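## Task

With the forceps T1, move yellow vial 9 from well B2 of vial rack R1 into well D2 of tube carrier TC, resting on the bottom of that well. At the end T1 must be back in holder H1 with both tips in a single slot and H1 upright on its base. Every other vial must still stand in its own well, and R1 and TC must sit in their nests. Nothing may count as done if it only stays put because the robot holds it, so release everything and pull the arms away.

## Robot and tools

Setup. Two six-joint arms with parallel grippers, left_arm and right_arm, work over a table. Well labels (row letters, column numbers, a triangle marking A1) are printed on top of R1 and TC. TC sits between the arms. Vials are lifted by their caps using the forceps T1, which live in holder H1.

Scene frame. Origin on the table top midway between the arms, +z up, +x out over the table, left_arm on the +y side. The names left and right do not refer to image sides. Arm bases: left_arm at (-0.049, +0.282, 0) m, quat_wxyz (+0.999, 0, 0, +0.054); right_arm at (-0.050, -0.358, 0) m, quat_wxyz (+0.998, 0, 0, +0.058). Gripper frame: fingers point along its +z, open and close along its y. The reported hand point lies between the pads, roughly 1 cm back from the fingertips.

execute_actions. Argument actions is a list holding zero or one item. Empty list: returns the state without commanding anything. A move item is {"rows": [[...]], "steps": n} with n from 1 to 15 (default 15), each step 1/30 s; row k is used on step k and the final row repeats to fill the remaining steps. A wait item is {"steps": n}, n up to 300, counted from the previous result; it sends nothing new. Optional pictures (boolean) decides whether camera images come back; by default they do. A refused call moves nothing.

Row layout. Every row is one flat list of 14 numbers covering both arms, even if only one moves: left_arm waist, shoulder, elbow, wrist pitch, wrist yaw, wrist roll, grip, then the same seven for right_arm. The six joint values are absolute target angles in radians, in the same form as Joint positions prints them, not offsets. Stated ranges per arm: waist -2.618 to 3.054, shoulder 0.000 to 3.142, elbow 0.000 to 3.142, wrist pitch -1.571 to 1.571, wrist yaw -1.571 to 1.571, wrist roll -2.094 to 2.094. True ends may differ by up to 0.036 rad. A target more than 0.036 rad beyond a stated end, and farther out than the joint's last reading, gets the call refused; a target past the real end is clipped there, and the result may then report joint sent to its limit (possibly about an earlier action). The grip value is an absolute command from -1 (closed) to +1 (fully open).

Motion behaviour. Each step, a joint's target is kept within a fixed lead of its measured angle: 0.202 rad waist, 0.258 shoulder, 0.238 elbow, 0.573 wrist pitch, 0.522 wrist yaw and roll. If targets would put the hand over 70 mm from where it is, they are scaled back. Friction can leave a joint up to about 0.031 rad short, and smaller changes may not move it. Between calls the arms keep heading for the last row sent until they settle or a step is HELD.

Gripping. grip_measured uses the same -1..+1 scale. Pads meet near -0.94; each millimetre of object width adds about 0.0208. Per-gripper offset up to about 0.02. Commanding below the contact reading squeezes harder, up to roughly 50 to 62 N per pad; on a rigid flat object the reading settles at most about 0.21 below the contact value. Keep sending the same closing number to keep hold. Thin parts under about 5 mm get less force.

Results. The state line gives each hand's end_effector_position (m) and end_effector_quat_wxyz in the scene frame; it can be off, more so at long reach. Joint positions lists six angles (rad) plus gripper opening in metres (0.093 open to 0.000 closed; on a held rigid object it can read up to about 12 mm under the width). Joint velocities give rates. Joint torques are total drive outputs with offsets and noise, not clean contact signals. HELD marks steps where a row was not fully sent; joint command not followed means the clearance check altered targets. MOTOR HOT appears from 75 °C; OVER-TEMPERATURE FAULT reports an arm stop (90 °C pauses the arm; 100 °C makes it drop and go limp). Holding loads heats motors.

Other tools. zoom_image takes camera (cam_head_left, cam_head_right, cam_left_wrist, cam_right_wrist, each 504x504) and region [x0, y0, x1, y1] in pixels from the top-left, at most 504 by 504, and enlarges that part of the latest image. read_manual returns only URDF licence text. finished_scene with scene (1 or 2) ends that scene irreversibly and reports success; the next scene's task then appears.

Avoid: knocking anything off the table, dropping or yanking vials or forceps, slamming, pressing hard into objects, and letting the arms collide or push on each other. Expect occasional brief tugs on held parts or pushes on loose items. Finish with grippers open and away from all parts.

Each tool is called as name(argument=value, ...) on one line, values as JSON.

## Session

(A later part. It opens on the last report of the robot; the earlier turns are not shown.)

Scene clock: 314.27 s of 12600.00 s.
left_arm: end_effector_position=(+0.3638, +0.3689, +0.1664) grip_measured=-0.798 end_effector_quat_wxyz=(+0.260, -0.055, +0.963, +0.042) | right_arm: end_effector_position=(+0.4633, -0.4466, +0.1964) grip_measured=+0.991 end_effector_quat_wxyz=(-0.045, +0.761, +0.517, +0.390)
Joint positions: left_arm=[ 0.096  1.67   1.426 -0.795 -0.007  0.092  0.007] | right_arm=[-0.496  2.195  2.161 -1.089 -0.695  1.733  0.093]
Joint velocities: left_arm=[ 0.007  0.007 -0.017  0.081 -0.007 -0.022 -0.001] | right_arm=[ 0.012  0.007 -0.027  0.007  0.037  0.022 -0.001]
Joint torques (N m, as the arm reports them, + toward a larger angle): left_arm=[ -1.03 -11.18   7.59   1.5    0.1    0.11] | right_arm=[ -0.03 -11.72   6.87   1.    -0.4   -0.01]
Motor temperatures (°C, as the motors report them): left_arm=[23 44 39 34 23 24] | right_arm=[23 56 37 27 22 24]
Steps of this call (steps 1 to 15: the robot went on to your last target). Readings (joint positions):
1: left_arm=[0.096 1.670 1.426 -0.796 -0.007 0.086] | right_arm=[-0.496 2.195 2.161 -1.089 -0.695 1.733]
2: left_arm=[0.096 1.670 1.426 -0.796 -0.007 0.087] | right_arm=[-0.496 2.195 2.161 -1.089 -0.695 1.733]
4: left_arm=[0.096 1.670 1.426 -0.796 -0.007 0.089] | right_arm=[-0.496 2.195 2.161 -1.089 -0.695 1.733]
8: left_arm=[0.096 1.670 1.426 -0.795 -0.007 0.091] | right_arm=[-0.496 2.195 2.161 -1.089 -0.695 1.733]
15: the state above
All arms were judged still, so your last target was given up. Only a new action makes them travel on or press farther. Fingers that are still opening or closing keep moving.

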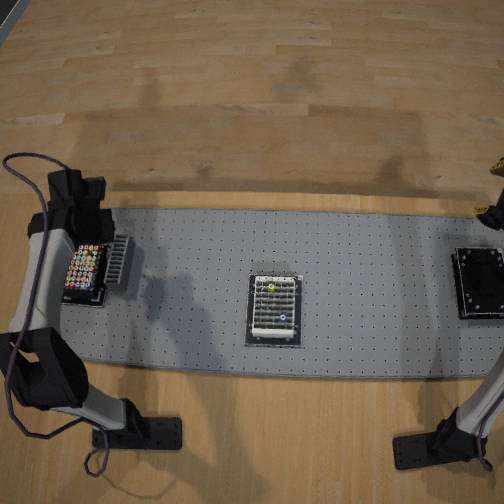

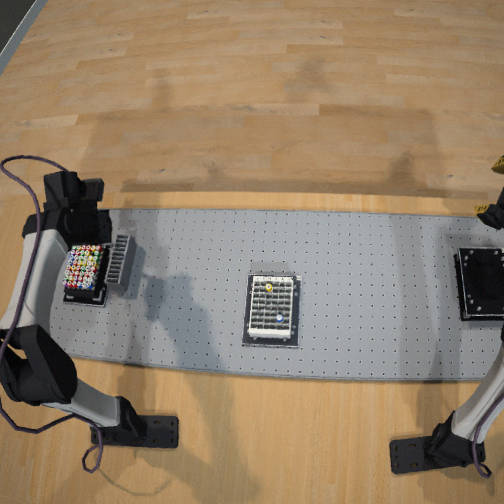

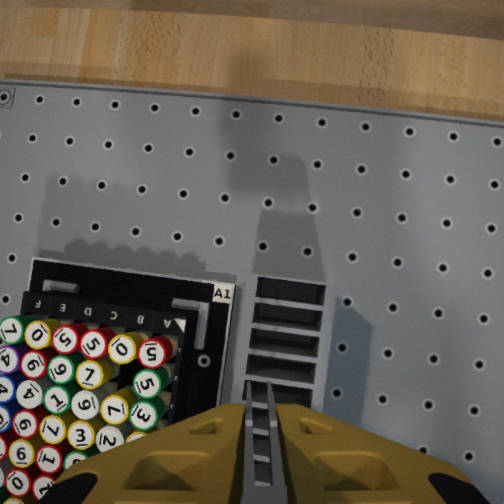

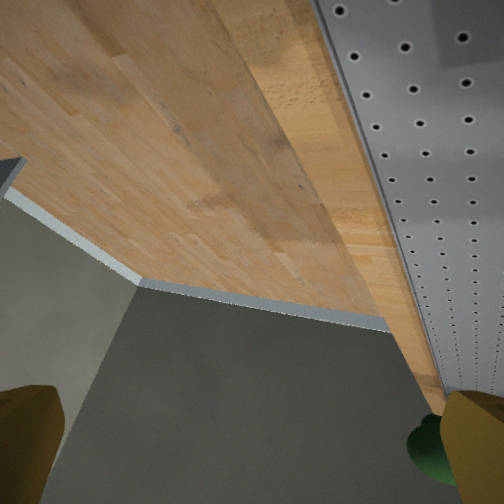

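execute_actions(actions=[{"rows":[[0.07,1.67,1.42,-0.76,0,0.10,-0.8,-0.496,2.195,2.161,-1.089,-0.695,1.733,1]],"steps":15}], pictures=false)

execute_actions(actions=[{"rows":[[0.07,1.67,1.414,-0.75,0,0.10,-0.8,-0.496,2.195,2.161,-1.089,-0.695,1.733,1],[0.07,1.67,1.408,-0.743,0,0.10,-0.8,-0.496,2.195,2.161,-1.089,-0.695,1.733,1],[0.07,1.67,1.402,-0.736,0,0.10,-0.8,-0.496,2.195,2.161,-1.089,-0.695,1.733,1],[0.07,1.67,1.396,-0.73,0,0.10,-0.8,-0.496,2.195,2.161,-1.089,-0.695,1.733,1],[0.07,1.67,1.39,-0.727,0,0.10,-0.8,-0.496,2.195,2.161,-1.089,-0.695,1.733,1],[0.07,1.67,1.384,-0.727,0,0.10,-0.8,-0.496,2.195,2.161,-1.089,-0.695,1.733,1]],"steps":15}], pictures=false)

execute_actions(actions=[{"steps":8}])

zoom_image(camera="cam_left_wrist", region=[150, 280, 370, 500])

Scene clock: 321.33 s of 12600.00 s.
left_arm: end_effector_position=(+0.3683, +0.3621, +0.1683) grip_measured=-0.798 end_effector_quat_wxyz=(+0.267, -0.046, +0.962, +0.040) | right_arm: end_effector_position=(+0.4633, -0.4466, +0.1964) grip_measured=+0.991 end_effector_quat_wxyz=(-0.045, +0.761, +0.517, +0.390)
Joint positions: left_arm=[ 0.078  1.67   1.426 -0.78  -0.006  0.092  0.007] | right_arm=[-0.496  2.195  2.161 -1.089 -0.695  1.733  0.093]
Joint velocities: left_arm=[-0.007 -0.017 -0.012 -0.037 -0.022 -0.125 -0.   ] | right_arm=[ 0.002 -0.002 -0.007 -0.022  0.007 -0.007  0.   ]
Joint torques (N m, as the arm reports them, + toward a larger angle): left_arm=[-1.1  -9.62  8.21  1.52  0.12  0.06] | right_arm=[  0.07 -11.77   6.88   1.    -0.37   0.01]
Motor temperatures (°C, as the motors report them): left_arm=[23 44 38 35 23 24] | right_arm=[23 57 37 27 22 24]
Steps of this call (steps 1 to 90: nothing new was sent; then 3.57 s passed at rest; steps 91 to 105: all 15 steps of this action). Readings (joint positions):
91: left_arm=[0.094 1.670 1.426 -0.793 -0.007 0.092] | right_arm=[-0.496 2.195 2.161 -1.089 -0.695 1.733]
92: left_arm=[0.091 1.670 1.426 -0.791 -0.007 0.092] | right_arm=[-0.496 2.195 2.161 -1.089 -0.695 1.733]
94: left_arm=[0.083 1.670 1.426 -0.786 -0.007 0.092] | right_arm=[-0.496 2.195 2.161 -1.089 -0.695 1.733]
98: left_arm=[0.078 1.670 1.426 -0.782 -0.006 0.092] | right_arm=[-0.496 2.195 2.161 -1.089 -0.695 1.733]
105: the state above

Scene clock: 321.83 s of 12600.00 s.
left_arm: end_effector_position=(+0.3681, +0.3620, +0.1605) grip_measured=-0.798 end_effector_quat_wxyz=(+0.267, -0.046, +0.962, +0.040) | right_arm: end_effector_position=(+0.4633, -0.4466, +0.1964) grip_measured=+0.991 end_effector_quat_wxyz=(-0.045, +0.761, +0.517, +0.390)
Joint positions: left_arm=[ 0.078  1.67   1.395 -0.749 -0.006  0.092  0.007] | right_arm=[-0.496  2.195  2.161 -1.089 -0.695  1.733  0.093]
Joint velocities: left_arm=[ 0.002  0.002 -0.007 -0.022  0.007  0.007  0.001] | right_arm=[-0.007 -0.002 -0.012 -0.007  0.022 -0.051 -0.001]
Joint torques (N m, as the arm reports them, + toward a larger angle): left_arm=[-1.23 -9.6   7.61  1.55  0.09  0.07] | right_arm=[ -0.28 -11.89   6.9    1.05  -0.37  -0.04]
Motor temperatures (°C, as the motors report them): left_arm=[23 44 38 35 23 24] | right_arm=[23 57 37 27 22 24]
Steps of this call (steps 1 to 15: all 15 steps of this action). Readings (joint positions):
1: left_arm=[0.078 1.670 1.426 -0.779 -0.006 0.092] | right_arm=[-0.496 2.195 2.161 -1.089 -0.695 1.733]
2: left_arm=[0.078 1.670 1.426 -0.777 -0.006 0.092] | right_arm=[-0.496 2.195 2.161 -1.089 -0.695 1.733]
4: left_arm=[0.078 1.670 1.421 -0.766 -0.006 0.092] | right_arm=[-0.496 2.195 2.161 -1.089 -0.695 1.733]
8: left_arm=[0.078 1.670 1.401 -0.753 -0.006 0.092] | right_arm=[-0.496 2.195 2.161 -1.089 -0.695 1.733]
15: the state above

Scene clock: 322.10 s of 12600.00 s.
left_arm: end_effector_position=(+0.3686, +0.3621, +0.1607) grip_measured=-0.798 end_effector_quat_wxyz=(+0.268, -0.046, +0.961, +0.040) | right_arm: end_effector_position=(+0.4633, -0.4466, +0.1964) grip_measured=+0.991 end_effector_quat_wxyz=(-0.045, +0.761, +0.517, +0.390)
Joint positions: left_arm=[ 0.078  1.67   1.395 -0.747 -0.006  0.092  0.007] | right_arm=[-0.496  2.195  2.161 -1.089 -0.695  1.733  0.093]
Joint velocities: left_arm=[-0.002  0.002 -0.007  0.022  0.022 -0.007 -0.001] | right_arm=[ 0.012 -0.022  0.037 -0.022 -0.022 -0.081  0.   ]
Joint torques (N m, as the arm reports them, + toward a larger angle): left_arm=[-1.33 -9.46  7.51  1.53  0.1   0.13] | right_arm=[ -0.1  -11.82   7.06   1.02  -0.34  -0.02]
Motor temperatures (°C, as the motors report them): left_arm=[23 44 38 35 23 24] | right_arm=[23 57 37 27 22 24]
Steps of this call (steps 1 to 8: the robot went on to your last target). Readings (joint positions):
1: left_arm=[0.078 1.670 1.395 -0.749 -0.006 0.092] | right_arm=[-0.496 2.195 2.161 -1.089 -0.695 1.733]
2: left_arm=[0.078 1.670 1.395 -0.748 -0.006 0.092] | right_arm=[-0.496 2.195 2.161 -1.089 -0.695 1.733]
4: left_arm=[0.078 1.670 1.395 -0.748 -0.006 0.092] | right_arm=[-0.496 2.195 2.161 -1.089 -0.695 1.733]
8: the state above

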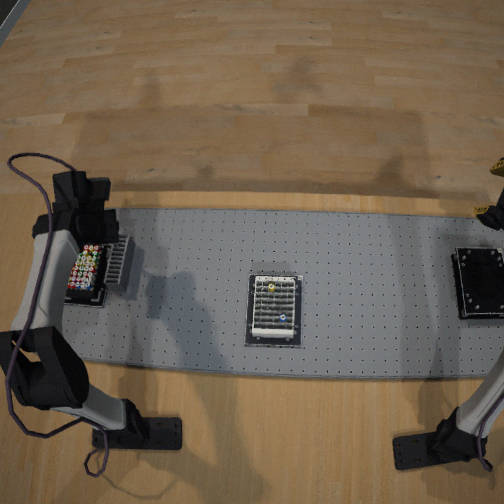

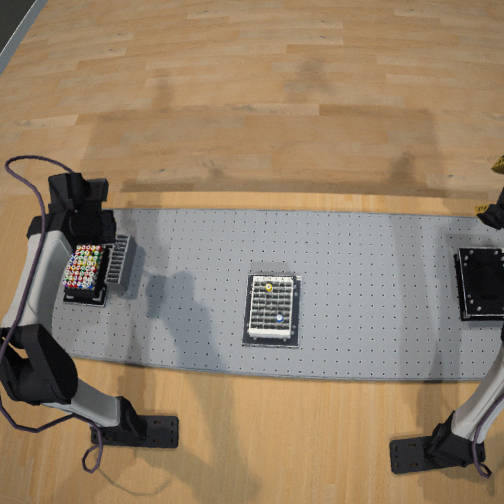

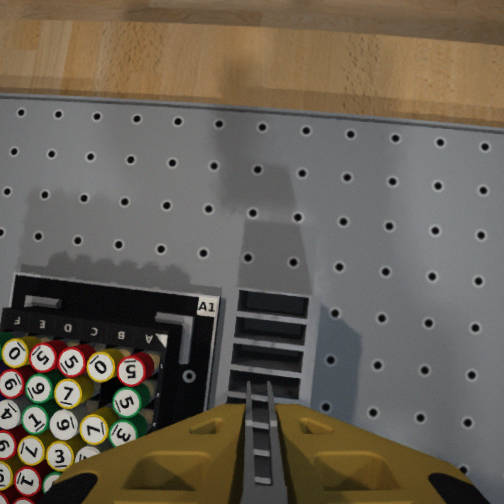

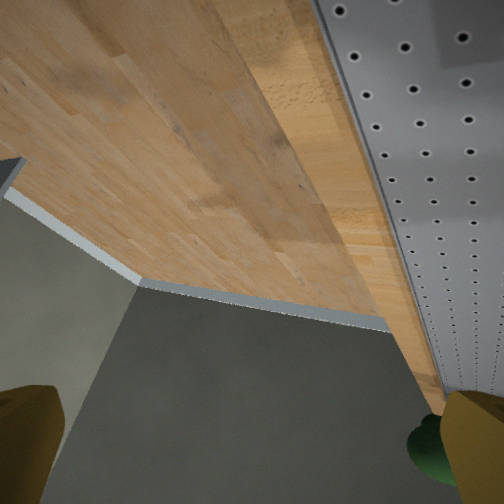

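Region (150, 280, 370, 500) of cam_left_wrist's 504x504 image, scaled by 2.291, with more detail than that image has.

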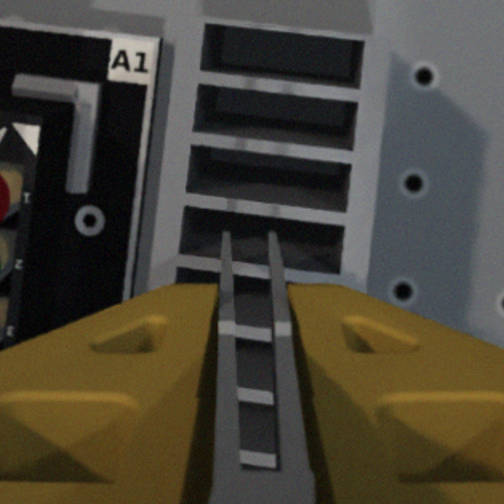

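execute_actions(actions=[{"rows":[[0.07,1.67,1.38,-0.72,0,0.10,-0.8,-0.496,2.195,2.161,-1.089,-0.695,1.733,1],[0.07,1.67,1.368,-0.705,0,0.10,-0.8,-0.496,2.195,2.161,-1.089,-0.695,1.733,1],[0.07,1.67,1.356,-0.69,0,0.10,-0.8,-0.496,2.195,2.161,-1.089,-0.695,1.733,1],[0.07,1.67,1.344,-0.676,0,0.10,-0.8,-0.496,2.195,2.161,-1.089,-0.695,1.733,1],[0.07,1.67,1.332,-0.662,0,0.10,-0.8,-0.496,2.195,2.161,-1.089,-0.695,1.733,1],[0.07,1.67,1.32,-0.648,0,0.10,-0.8,-0.496,2.195,2.161,-1.089,-0.695,1.733,1],[0.07,1.67,1.308,-0.636,0,0.10,-0.8,-0.496,2.195,2.161,-1.089,-0.695,1.733,1],[0.07,1.67,1.296,-0.624,0,0.10,-0.8,-0.496,2.195,2.161,-1.089,-0.695,1.733,1],[0.07,1.67,1.284,-0.612,0,0.10,-0.8,-0.496,2.195,2.161,-1.089,-0.695,1.733,1],[0.07,1.67,1.272,-0.6,0,0.10,-0.8,-0.496,2.195,2.161,-1.089,-0.695,1.733,1],[0.07,1.67,1.26,-0.588,0,0.10,-0.8,-0.496,2.195,2.161,-1.089,-0.695,1.733,1],[0.07,1.67,1.248,-0.576,0,0.10,-0.8,-0.496,2.195,2.161,-1.089,-0.695,1.733,1],[0.07,1.67,1.236,-0.564,0,0.10,-0.8,-0.496,2.195,2.161,-1.089,-0.695,1.733,1],[0.07,1.67,1.224,-0.552,0,0.10,-0.8,-0.496,2.195,2.161,-1.089,-0.695,1.733,1],[0.07,1.67,1.212,-0.545,0,0.10,-0.8,-0.496,2.195,2.161,-1.089,-0.695,1.733,1]],"steps":15}], pictures=false)

execute_actions(actions=[{"rows":[[0.07,1.67,1.203,-0.545,0,0.10,-0.8,-0.496,2.195,2.161,-1.089,-0.695,1.733,1]],"steps":15}])

zoom_image(camera="cam_left_wrist", region=[150, 280, 370, 500])

Scene clock: 329.30 s of 12600.00 s.
left_arm: end_effector_position=(+0.3627, +0.3610, +0.1220) grip_measured=-0.798 end_effector_quat_wxyz=(+0.264, -0.047, +0.963, +0.040) | right_arm: end_effector_position=(+0.4633, -0.4466, +0.1964) grip_measured=+0.991 end_effector_quat_wxyz=(-0.045, +0.761, +0.517, +0.390)
Joint positions: left_arm=[ 0.078  1.67   1.246 -0.606 -0.006  0.092  0.007] | right_arm=[-0.496  2.195  2.161 -1.089 -0.695  1.733  0.093]
Joint velocities: left_arm=[ 0.017  0.002 -0.349  0.3    0.022 -0.007 -0.001] | right_arm=[ 0.002 -0.002  0.012 -0.007 -0.007  0.051 -0.001]
Joint torques (N m, as the arm reports them, + toward a larger angle): left_arm=[-1.24 -9.44  7.27  1.48  0.07  0.09] | right_arm=[ -0.03 -11.68   6.85   1.08  -0.36   0.  ]
Motor temperatures (°C, as the motors report them): left_arm=[23 44 38 35 23 24] | right_arm=[23 57 38 27 22 24]
Steps of this call (steps 1 to 15: the robot went on to your last target; steps 16 to 90: nothing new was sent; then 3.70 s passed at rest; steps 91 to 105: all 15 steps of this action). Readings (joint positions):
91: left_arm=[0.078 1.670 1.395 -0.746 -0.006 0.092] | right_arm=[-0.496 2.195 2.161 -1.089 -0.695 1.733]
92: left_arm=[0.078 1.670 1.393 -0.742 -0.006 0.092] | right_arm=[-0.496 2.195 2.161 -1.089 -0.695 1.733]
94: left_arm=[0.078 1.670 1.380 -0.724 -0.006 0.092] | right_arm=[-0.496 2.195 2.161 -1.089 -0.695 1.733]
98: left_arm=[0.078 1.670 1.331 -0.684 -0.006 0.092] | right_arm=[-0.496 2.195 2.161 -1.089 -0.695 1.733]
105: the state above

Scene clock: 329.80 s of 12600.00 s.
left_arm: end_effector_position=(+0.3619, +0.3609, +0.1147) grip_measured=-0.798 end_effector_quat_wxyz=(+0.265, -0.047, +0.962, +0.040) | right_arm: end_effector_position=(+0.4633, -0.4466, +0.1964) grip_measured=+0.991 end_effector_quat_wxyz=(-0.045, +0.761, +0.517, +0.390)
Joint positions: left_arm=[ 0.078  1.67   1.214 -0.571 -0.006  0.092  0.007] | right_arm=[-0.496  2.195  2.161 -1.089 -0.695  1.733  0.093]
Joint velocities: left_arm=[-0.002 -0.007  0.002 -0.022  0.022  0.037  0.   ] | right_arm=[-0.017 -0.022 -0.007  0.007 -0.007 -0.022 -0.001]
Joint torques (N m, as the arm reports them, + toward a larger angle): left_arm=[-1.03 -9.48  7.54  1.55  0.14  0.1 ] | right_arm=[ -0.26 -11.73   6.86   1.04  -0.41  -0.02]
Motor temperatures (°C, as the motors report them): left_arm=[23 44 38 35 23 24] | right_arm=[23 57 38 27 22 24]
Steps of this call (steps 1 to 15: all 15 steps of this action). Readings (joint positions):
1: left_arm=[0.078 1.670 1.234 -0.597 -0.006 0.092] | right_arm=[-0.496 2.195 2.161 -1.089 -0.695 1.733]
2: left_arm=[0.078 1.670 1.225 -0.590 -0.006 0.092] | right_arm=[-0.496 2.195 2.161 -1.089 -0.695 1.733]
4: left_arm=[0.078 1.670 1.215 -0.584 -0.006 0.092] | right_arm=[-0.496 2.195 2.161 -1.089 -0.695 1.733]
8: left_arm=[0.078 1.670 1.214 -0.574 -0.006 0.092] | right_arm=[-0.496 2.195 2.161 -1.089 -0.695 1.733]
15: the state above

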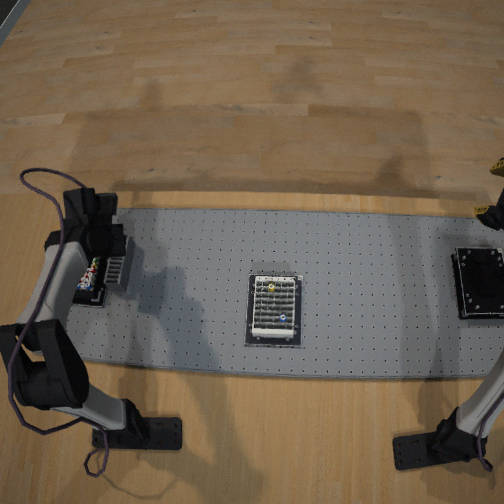

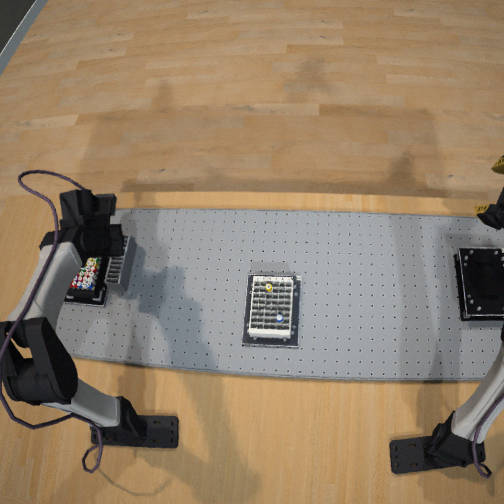

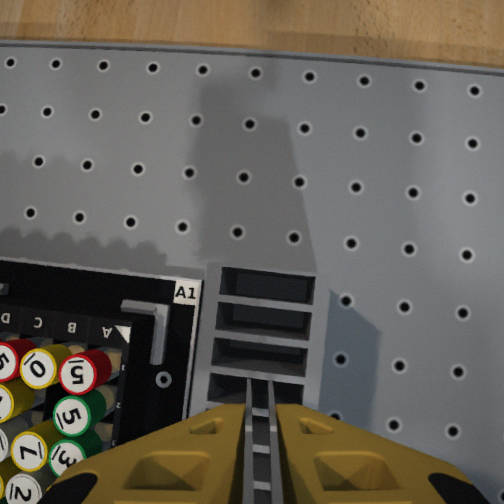

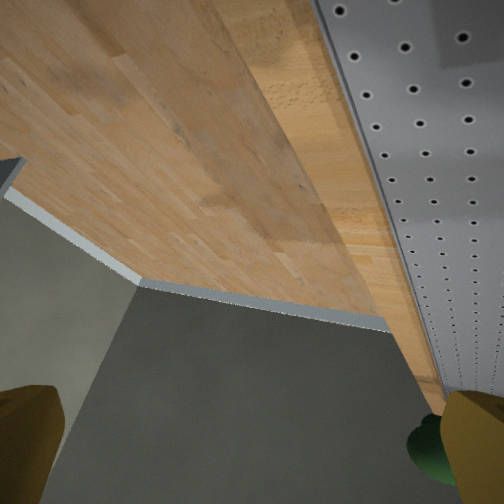

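Region (150, 280, 370, 500) of cam_left_wrist's 504x504 image, scaled by 2.291, with more detail than that image has.

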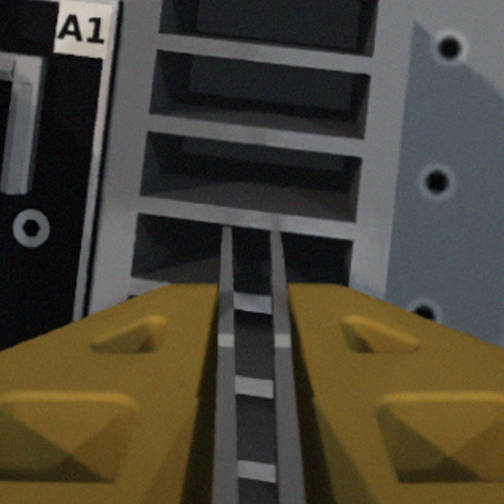

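execute_actions(actions=[{"rows":[[0.075,1.67,1.21,-0.565,0,0.10,-0.72,-0.496,2.195,2.161,-1.089,-0.695,1.733,1],[0.075,1.67,1.21,-0.565,0,0.10,-0.66,-0.496,2.195,2.161,-1.089,-0.695,1.733,1],[0.075,1.67,1.21,-0.565,0,0.10,-0.6,-0.496,2.195,2.161,-1.089,-0.695,1.733,1],[0.075,1.67,1.21,-0.565,0,0.10,-0.5,-0.496,2.195,2.161,-1.089,-0.695,1.733,1],[0.075,1.67,1.21,-0.565,0,0.10,-0.3,-0.496,2.195,2.161,-1.089,-0.695,1.733,1],[0.075,1.67,1.21,-0.565,0,0.10,0.2,-0.496,2.195,2.161,-1.089,-0.695,1.733,1]],"steps":15}], pictures=false)

execute_actions(actions=[{"rows":[[0.075,1.64,1.21,-0.60,0,0.10,0.2,-0.496,2.195,2.161,-1.089,-0.695,1.733,1],[0.075,1.61,1.21,-0.63,0,0.10,0.2,-0.496,2.195,2.161,-1.089,-0.695,1.733,1],[0.075,1.58,1.21,-0.66,0,0.10,0.2,-0.496,2.195,2.161,-1.089,-0.695,1.733,1],[0.075,1.55,1.21,-0.69,0,0.10,0.2,-0.496,2.195,2.161,-1.089,-0.695,1.733,1],[0.075,1.52,1.21,-0.72,0,0.10,0.2,-0.496,2.195,2.161,-1.089,-0.695,1.733,1],[0.075,1.49,1.21,-0.75,0,0.10,0.2,-0.496,2.195,2.161,-1.089,-0.695,1.733,1],[0.075,1.46,1.21,-0.78,0,0.10,0.2,-0.496,2.195,2.161,-1.089,-0.695,1.733,1],[0.075,1.43,1.21,-0.81,0,0.10,0.2,-0.496,2.195,2.161,-1.089,-0.695,1.733,1],[0.075,1.40,1.21,-0.83,0,0.10,0.2,-0.496,2.195,2.161,-1.089,-0.695,1.733,1],[0.075,1.37,1.21,-0.85,0,0.10,0.2,-0.496,2.195,2.161,-1.089,-0.695,1.733,1],[0.075,1.34,1.21,-0.85,0,0.10,0.2,-0.496,2.195,2.161,-1.089,-0.695,1.733,1]],"steps":15}], pictures=false)

execute_actions(actions=[{"steps":15}])

Scene clock: 339.23 s of 12600.00 s.
left_arm: end_effector_position=(+0.3620, +0.3609, +0.1147) grip_measured=+0.199 end_effector_quat_wxyz=(+0.266, -0.046, +0.962, +0.040) | right_arm: end_effector_position=(+0.4633, -0.4466, +0.1964) grip_measured=+0.991 end_effector_quat_wxyz=(-0.045, +0.761, +0.517, +0.390)
Joint positions: left_arm=[ 0.078  1.67   1.214 -0.571 -0.006  0.092  0.055] | right_arm=[-0.496  2.195  2.161 -1.089 -0.695  1.733  0.093]
Joint velocities: left_arm=[-0.017 -0.012  0.007 -0.095 -0.022  0.066 -0.   ] | right_arm=[ 0.002 -0.002 -0.007  0.022 -0.007 -0.081  0.001]
Joint torques (N m, as the arm reports them, + toward a larger angle): left_arm=[-0.93 -9.59  8.31  1.4   0.08  0.09] | right_arm=[ -0.23 -11.93   7.13   1.04  -0.36  -0.01]
Motor temperatures (°C, as the motors report them): left_arm=[23 43 38 35 23 24] | right_arm=[23 57 38 27 22 24]
Steps of this call (steps 1 to 15: the robot went on to your last target; steps 16 to 90: nothing new was sent; then 5.93 s passed at rest; steps 91 to 105: all 15 steps of this action). Readings (joint positions):
91: left_arm=[0.078 1.670 1.214 -0.571 -0.006 0.092] | right_arm=[-0.496 2.195 2.161 -1.089 -0.695 1.733]
92: left_arm=[0.078 1.670 1.214 -0.571 -0.006 0.092] | right_arm=[-0.496 2.195 2.161 -1.089 -0.695 1.733]
94: left_arm=[0.078 1.670 1.214 -0.571 -0.006 0.092] | right_arm=[-0.496 2.195 2.161 -1.089 -0.695 1.733]
98: left_arm=[0.078 1.670 1.214 -0.571 -0.006 0.092] | right_arm=[-0.496 2.195 2.161 -1.089 -0.695 1.733]
105: the state above

Scene clock: 339.73 s of 12600.00 s.
left_arm: end_effector_position=(+0.2996, +0.3491, +0.2084) grip_measured=+0.199 end_effector_quat_wxyz=(+0.317, -0.046, +0.946, +0.047) | right_arm: end_effector_position=(+0.4633, -0.4466, +0.1964) grip_measured=+0.991 end_effector_quat_wxyz=(-0.045, +0.761, +0.517, +0.390)
Joint positions: left_arm=[ 0.078  1.33   1.214 -0.802 -0.006  0.092  0.055] | right_arm=[-0.496  2.195  2.161 -1.089 -0.695  1.733  0.093]
Joint velocities: left_arm=[ 0.007 -0.037  0.022 -0.212 -0.051 -0.007  0.001] | right_arm=[ 0.002  0.007 -0.017 -0.066 -0.037  0.037 -0.   ]
Joint torques (N m, as the arm reports them, + toward a larger angle): left_arm=[-0.87 -4.78  8.55  1.31  0.12  0.04] | right_arm=[  0.17 -11.85   6.92   1.    -0.36  -0.01]
Motor temperatures (°C, as the motors report them): left_arm=[23 44 38 35 23 24] | right_arm=[23 57 38 27 22 24]
Steps of this call (steps 1 to 15: all 15 steps of this action). Readings (joint positions):
1: left_arm=[0.078 1.669 1.214 -0.572 -0.006 0.092] | right_arm=[-0.496 2.195 2.161 -1.089 -0.695 1.733]
2: left_arm=[0.078 1.664 1.214 -0.579 -0.006 0.092] | right_arm=[-0.496 2.195 2.161 -1.089 -0.695 1.733]
4: left_arm=[0.078 1.635 1.214 -0.612 -0.006 0.092] | right_arm=[-0.496 2.195 2.161 -1.089 -0.695 1.733]
8: left_arm=[0.078 1.507 1.214 -0.698 -0.006 0.092] | right_arm=[-0.496 2.195 2.161 -1.089 -0.695 1.733]
15: the state above

Scene clock: 340.23 s of 12600.00 s.
left_arm: end_effector_position=(+0.2928, +0.3478, +0.2027) grip_measured=+0.199 end_effector_quat_wxyz=(+0.299, -0.046, +0.952, +0.045) | right_arm: end_effector_position=(+0.4633, -0.4466, +0.1964) grip_measured=+0.991 end_effector_quat_wxyz=(-0.045, +0.761, +0.517, +0.390)
Joint positions: left_arm=[ 0.078  1.332  1.214 -0.838 -0.006  0.092  0.055] | right_arm=[-0.496  2.195  2.161 -1.089 -0.695  1.733  0.093]
Joint velocities: left_arm=[-0.007 -0.012  0.007 -0.022 -0.037  0.007  0.001] | right_arm=[-0.007  0.002 -0.002  0.007  0.051  0.051  0.   ]
Joint torques (N m, as the arm reports them, + toward a larger angle): left_arm=[-0.71 -5.18  8.32  1.3   0.11  0.04] | right_arm=[ -0.05 -11.83   6.78   1.09  -0.31  -0.03]
Motor temperatures (°C, as the motors report them): left_arm=[23 43 38 35 23 24] | right_arm=[23 57 38 27 22 24]
Steps of this call (steps 1 to 15: the robot went on to your last target). Readings (joint positions):
1: left_arm=[0.078 1.330 1.214 -0.808 -0.006 0.092] | right_arm=[-0.496 2.195 2.161 -1.089 -0.695 1.733]
2: left_arm=[0.078 1.331 1.214 -0.815 -0.006 0.092] | right_arm=[-0.496 2.195 2.161 -1.089 -0.695 1.733]
4: left_arm=[0.078 1.332 1.214 -0.826 -0.006 0.092] | right_arm=[-0.496 2.195 2.161 -1.089 -0.695 1.733]
8: left_arm=[0.078 1.332 1.214 -0.835 -0.006 0.092] | right_arm=[-0.496 2.195 2.161 -1.089 -0.695 1.733]
15: the state above

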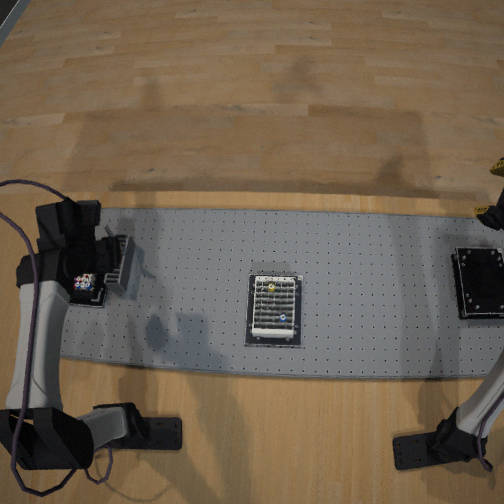

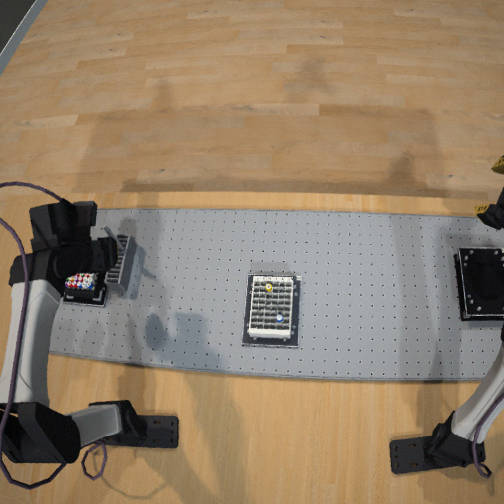

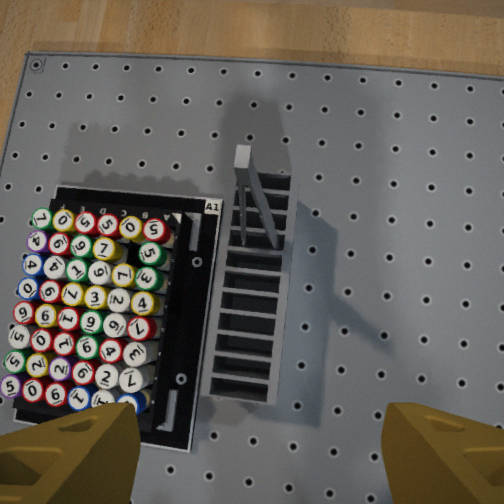

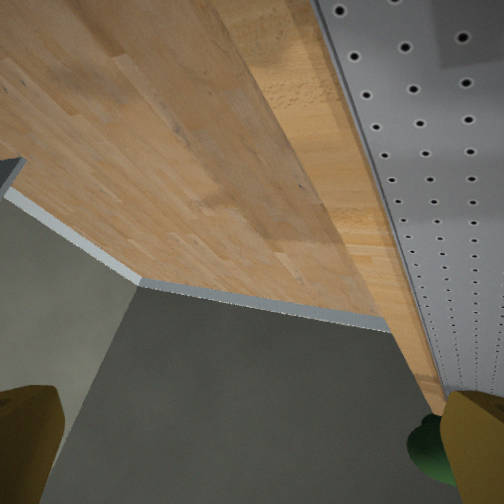

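finished_scene(scene=2)

The scene is finished: the task was done.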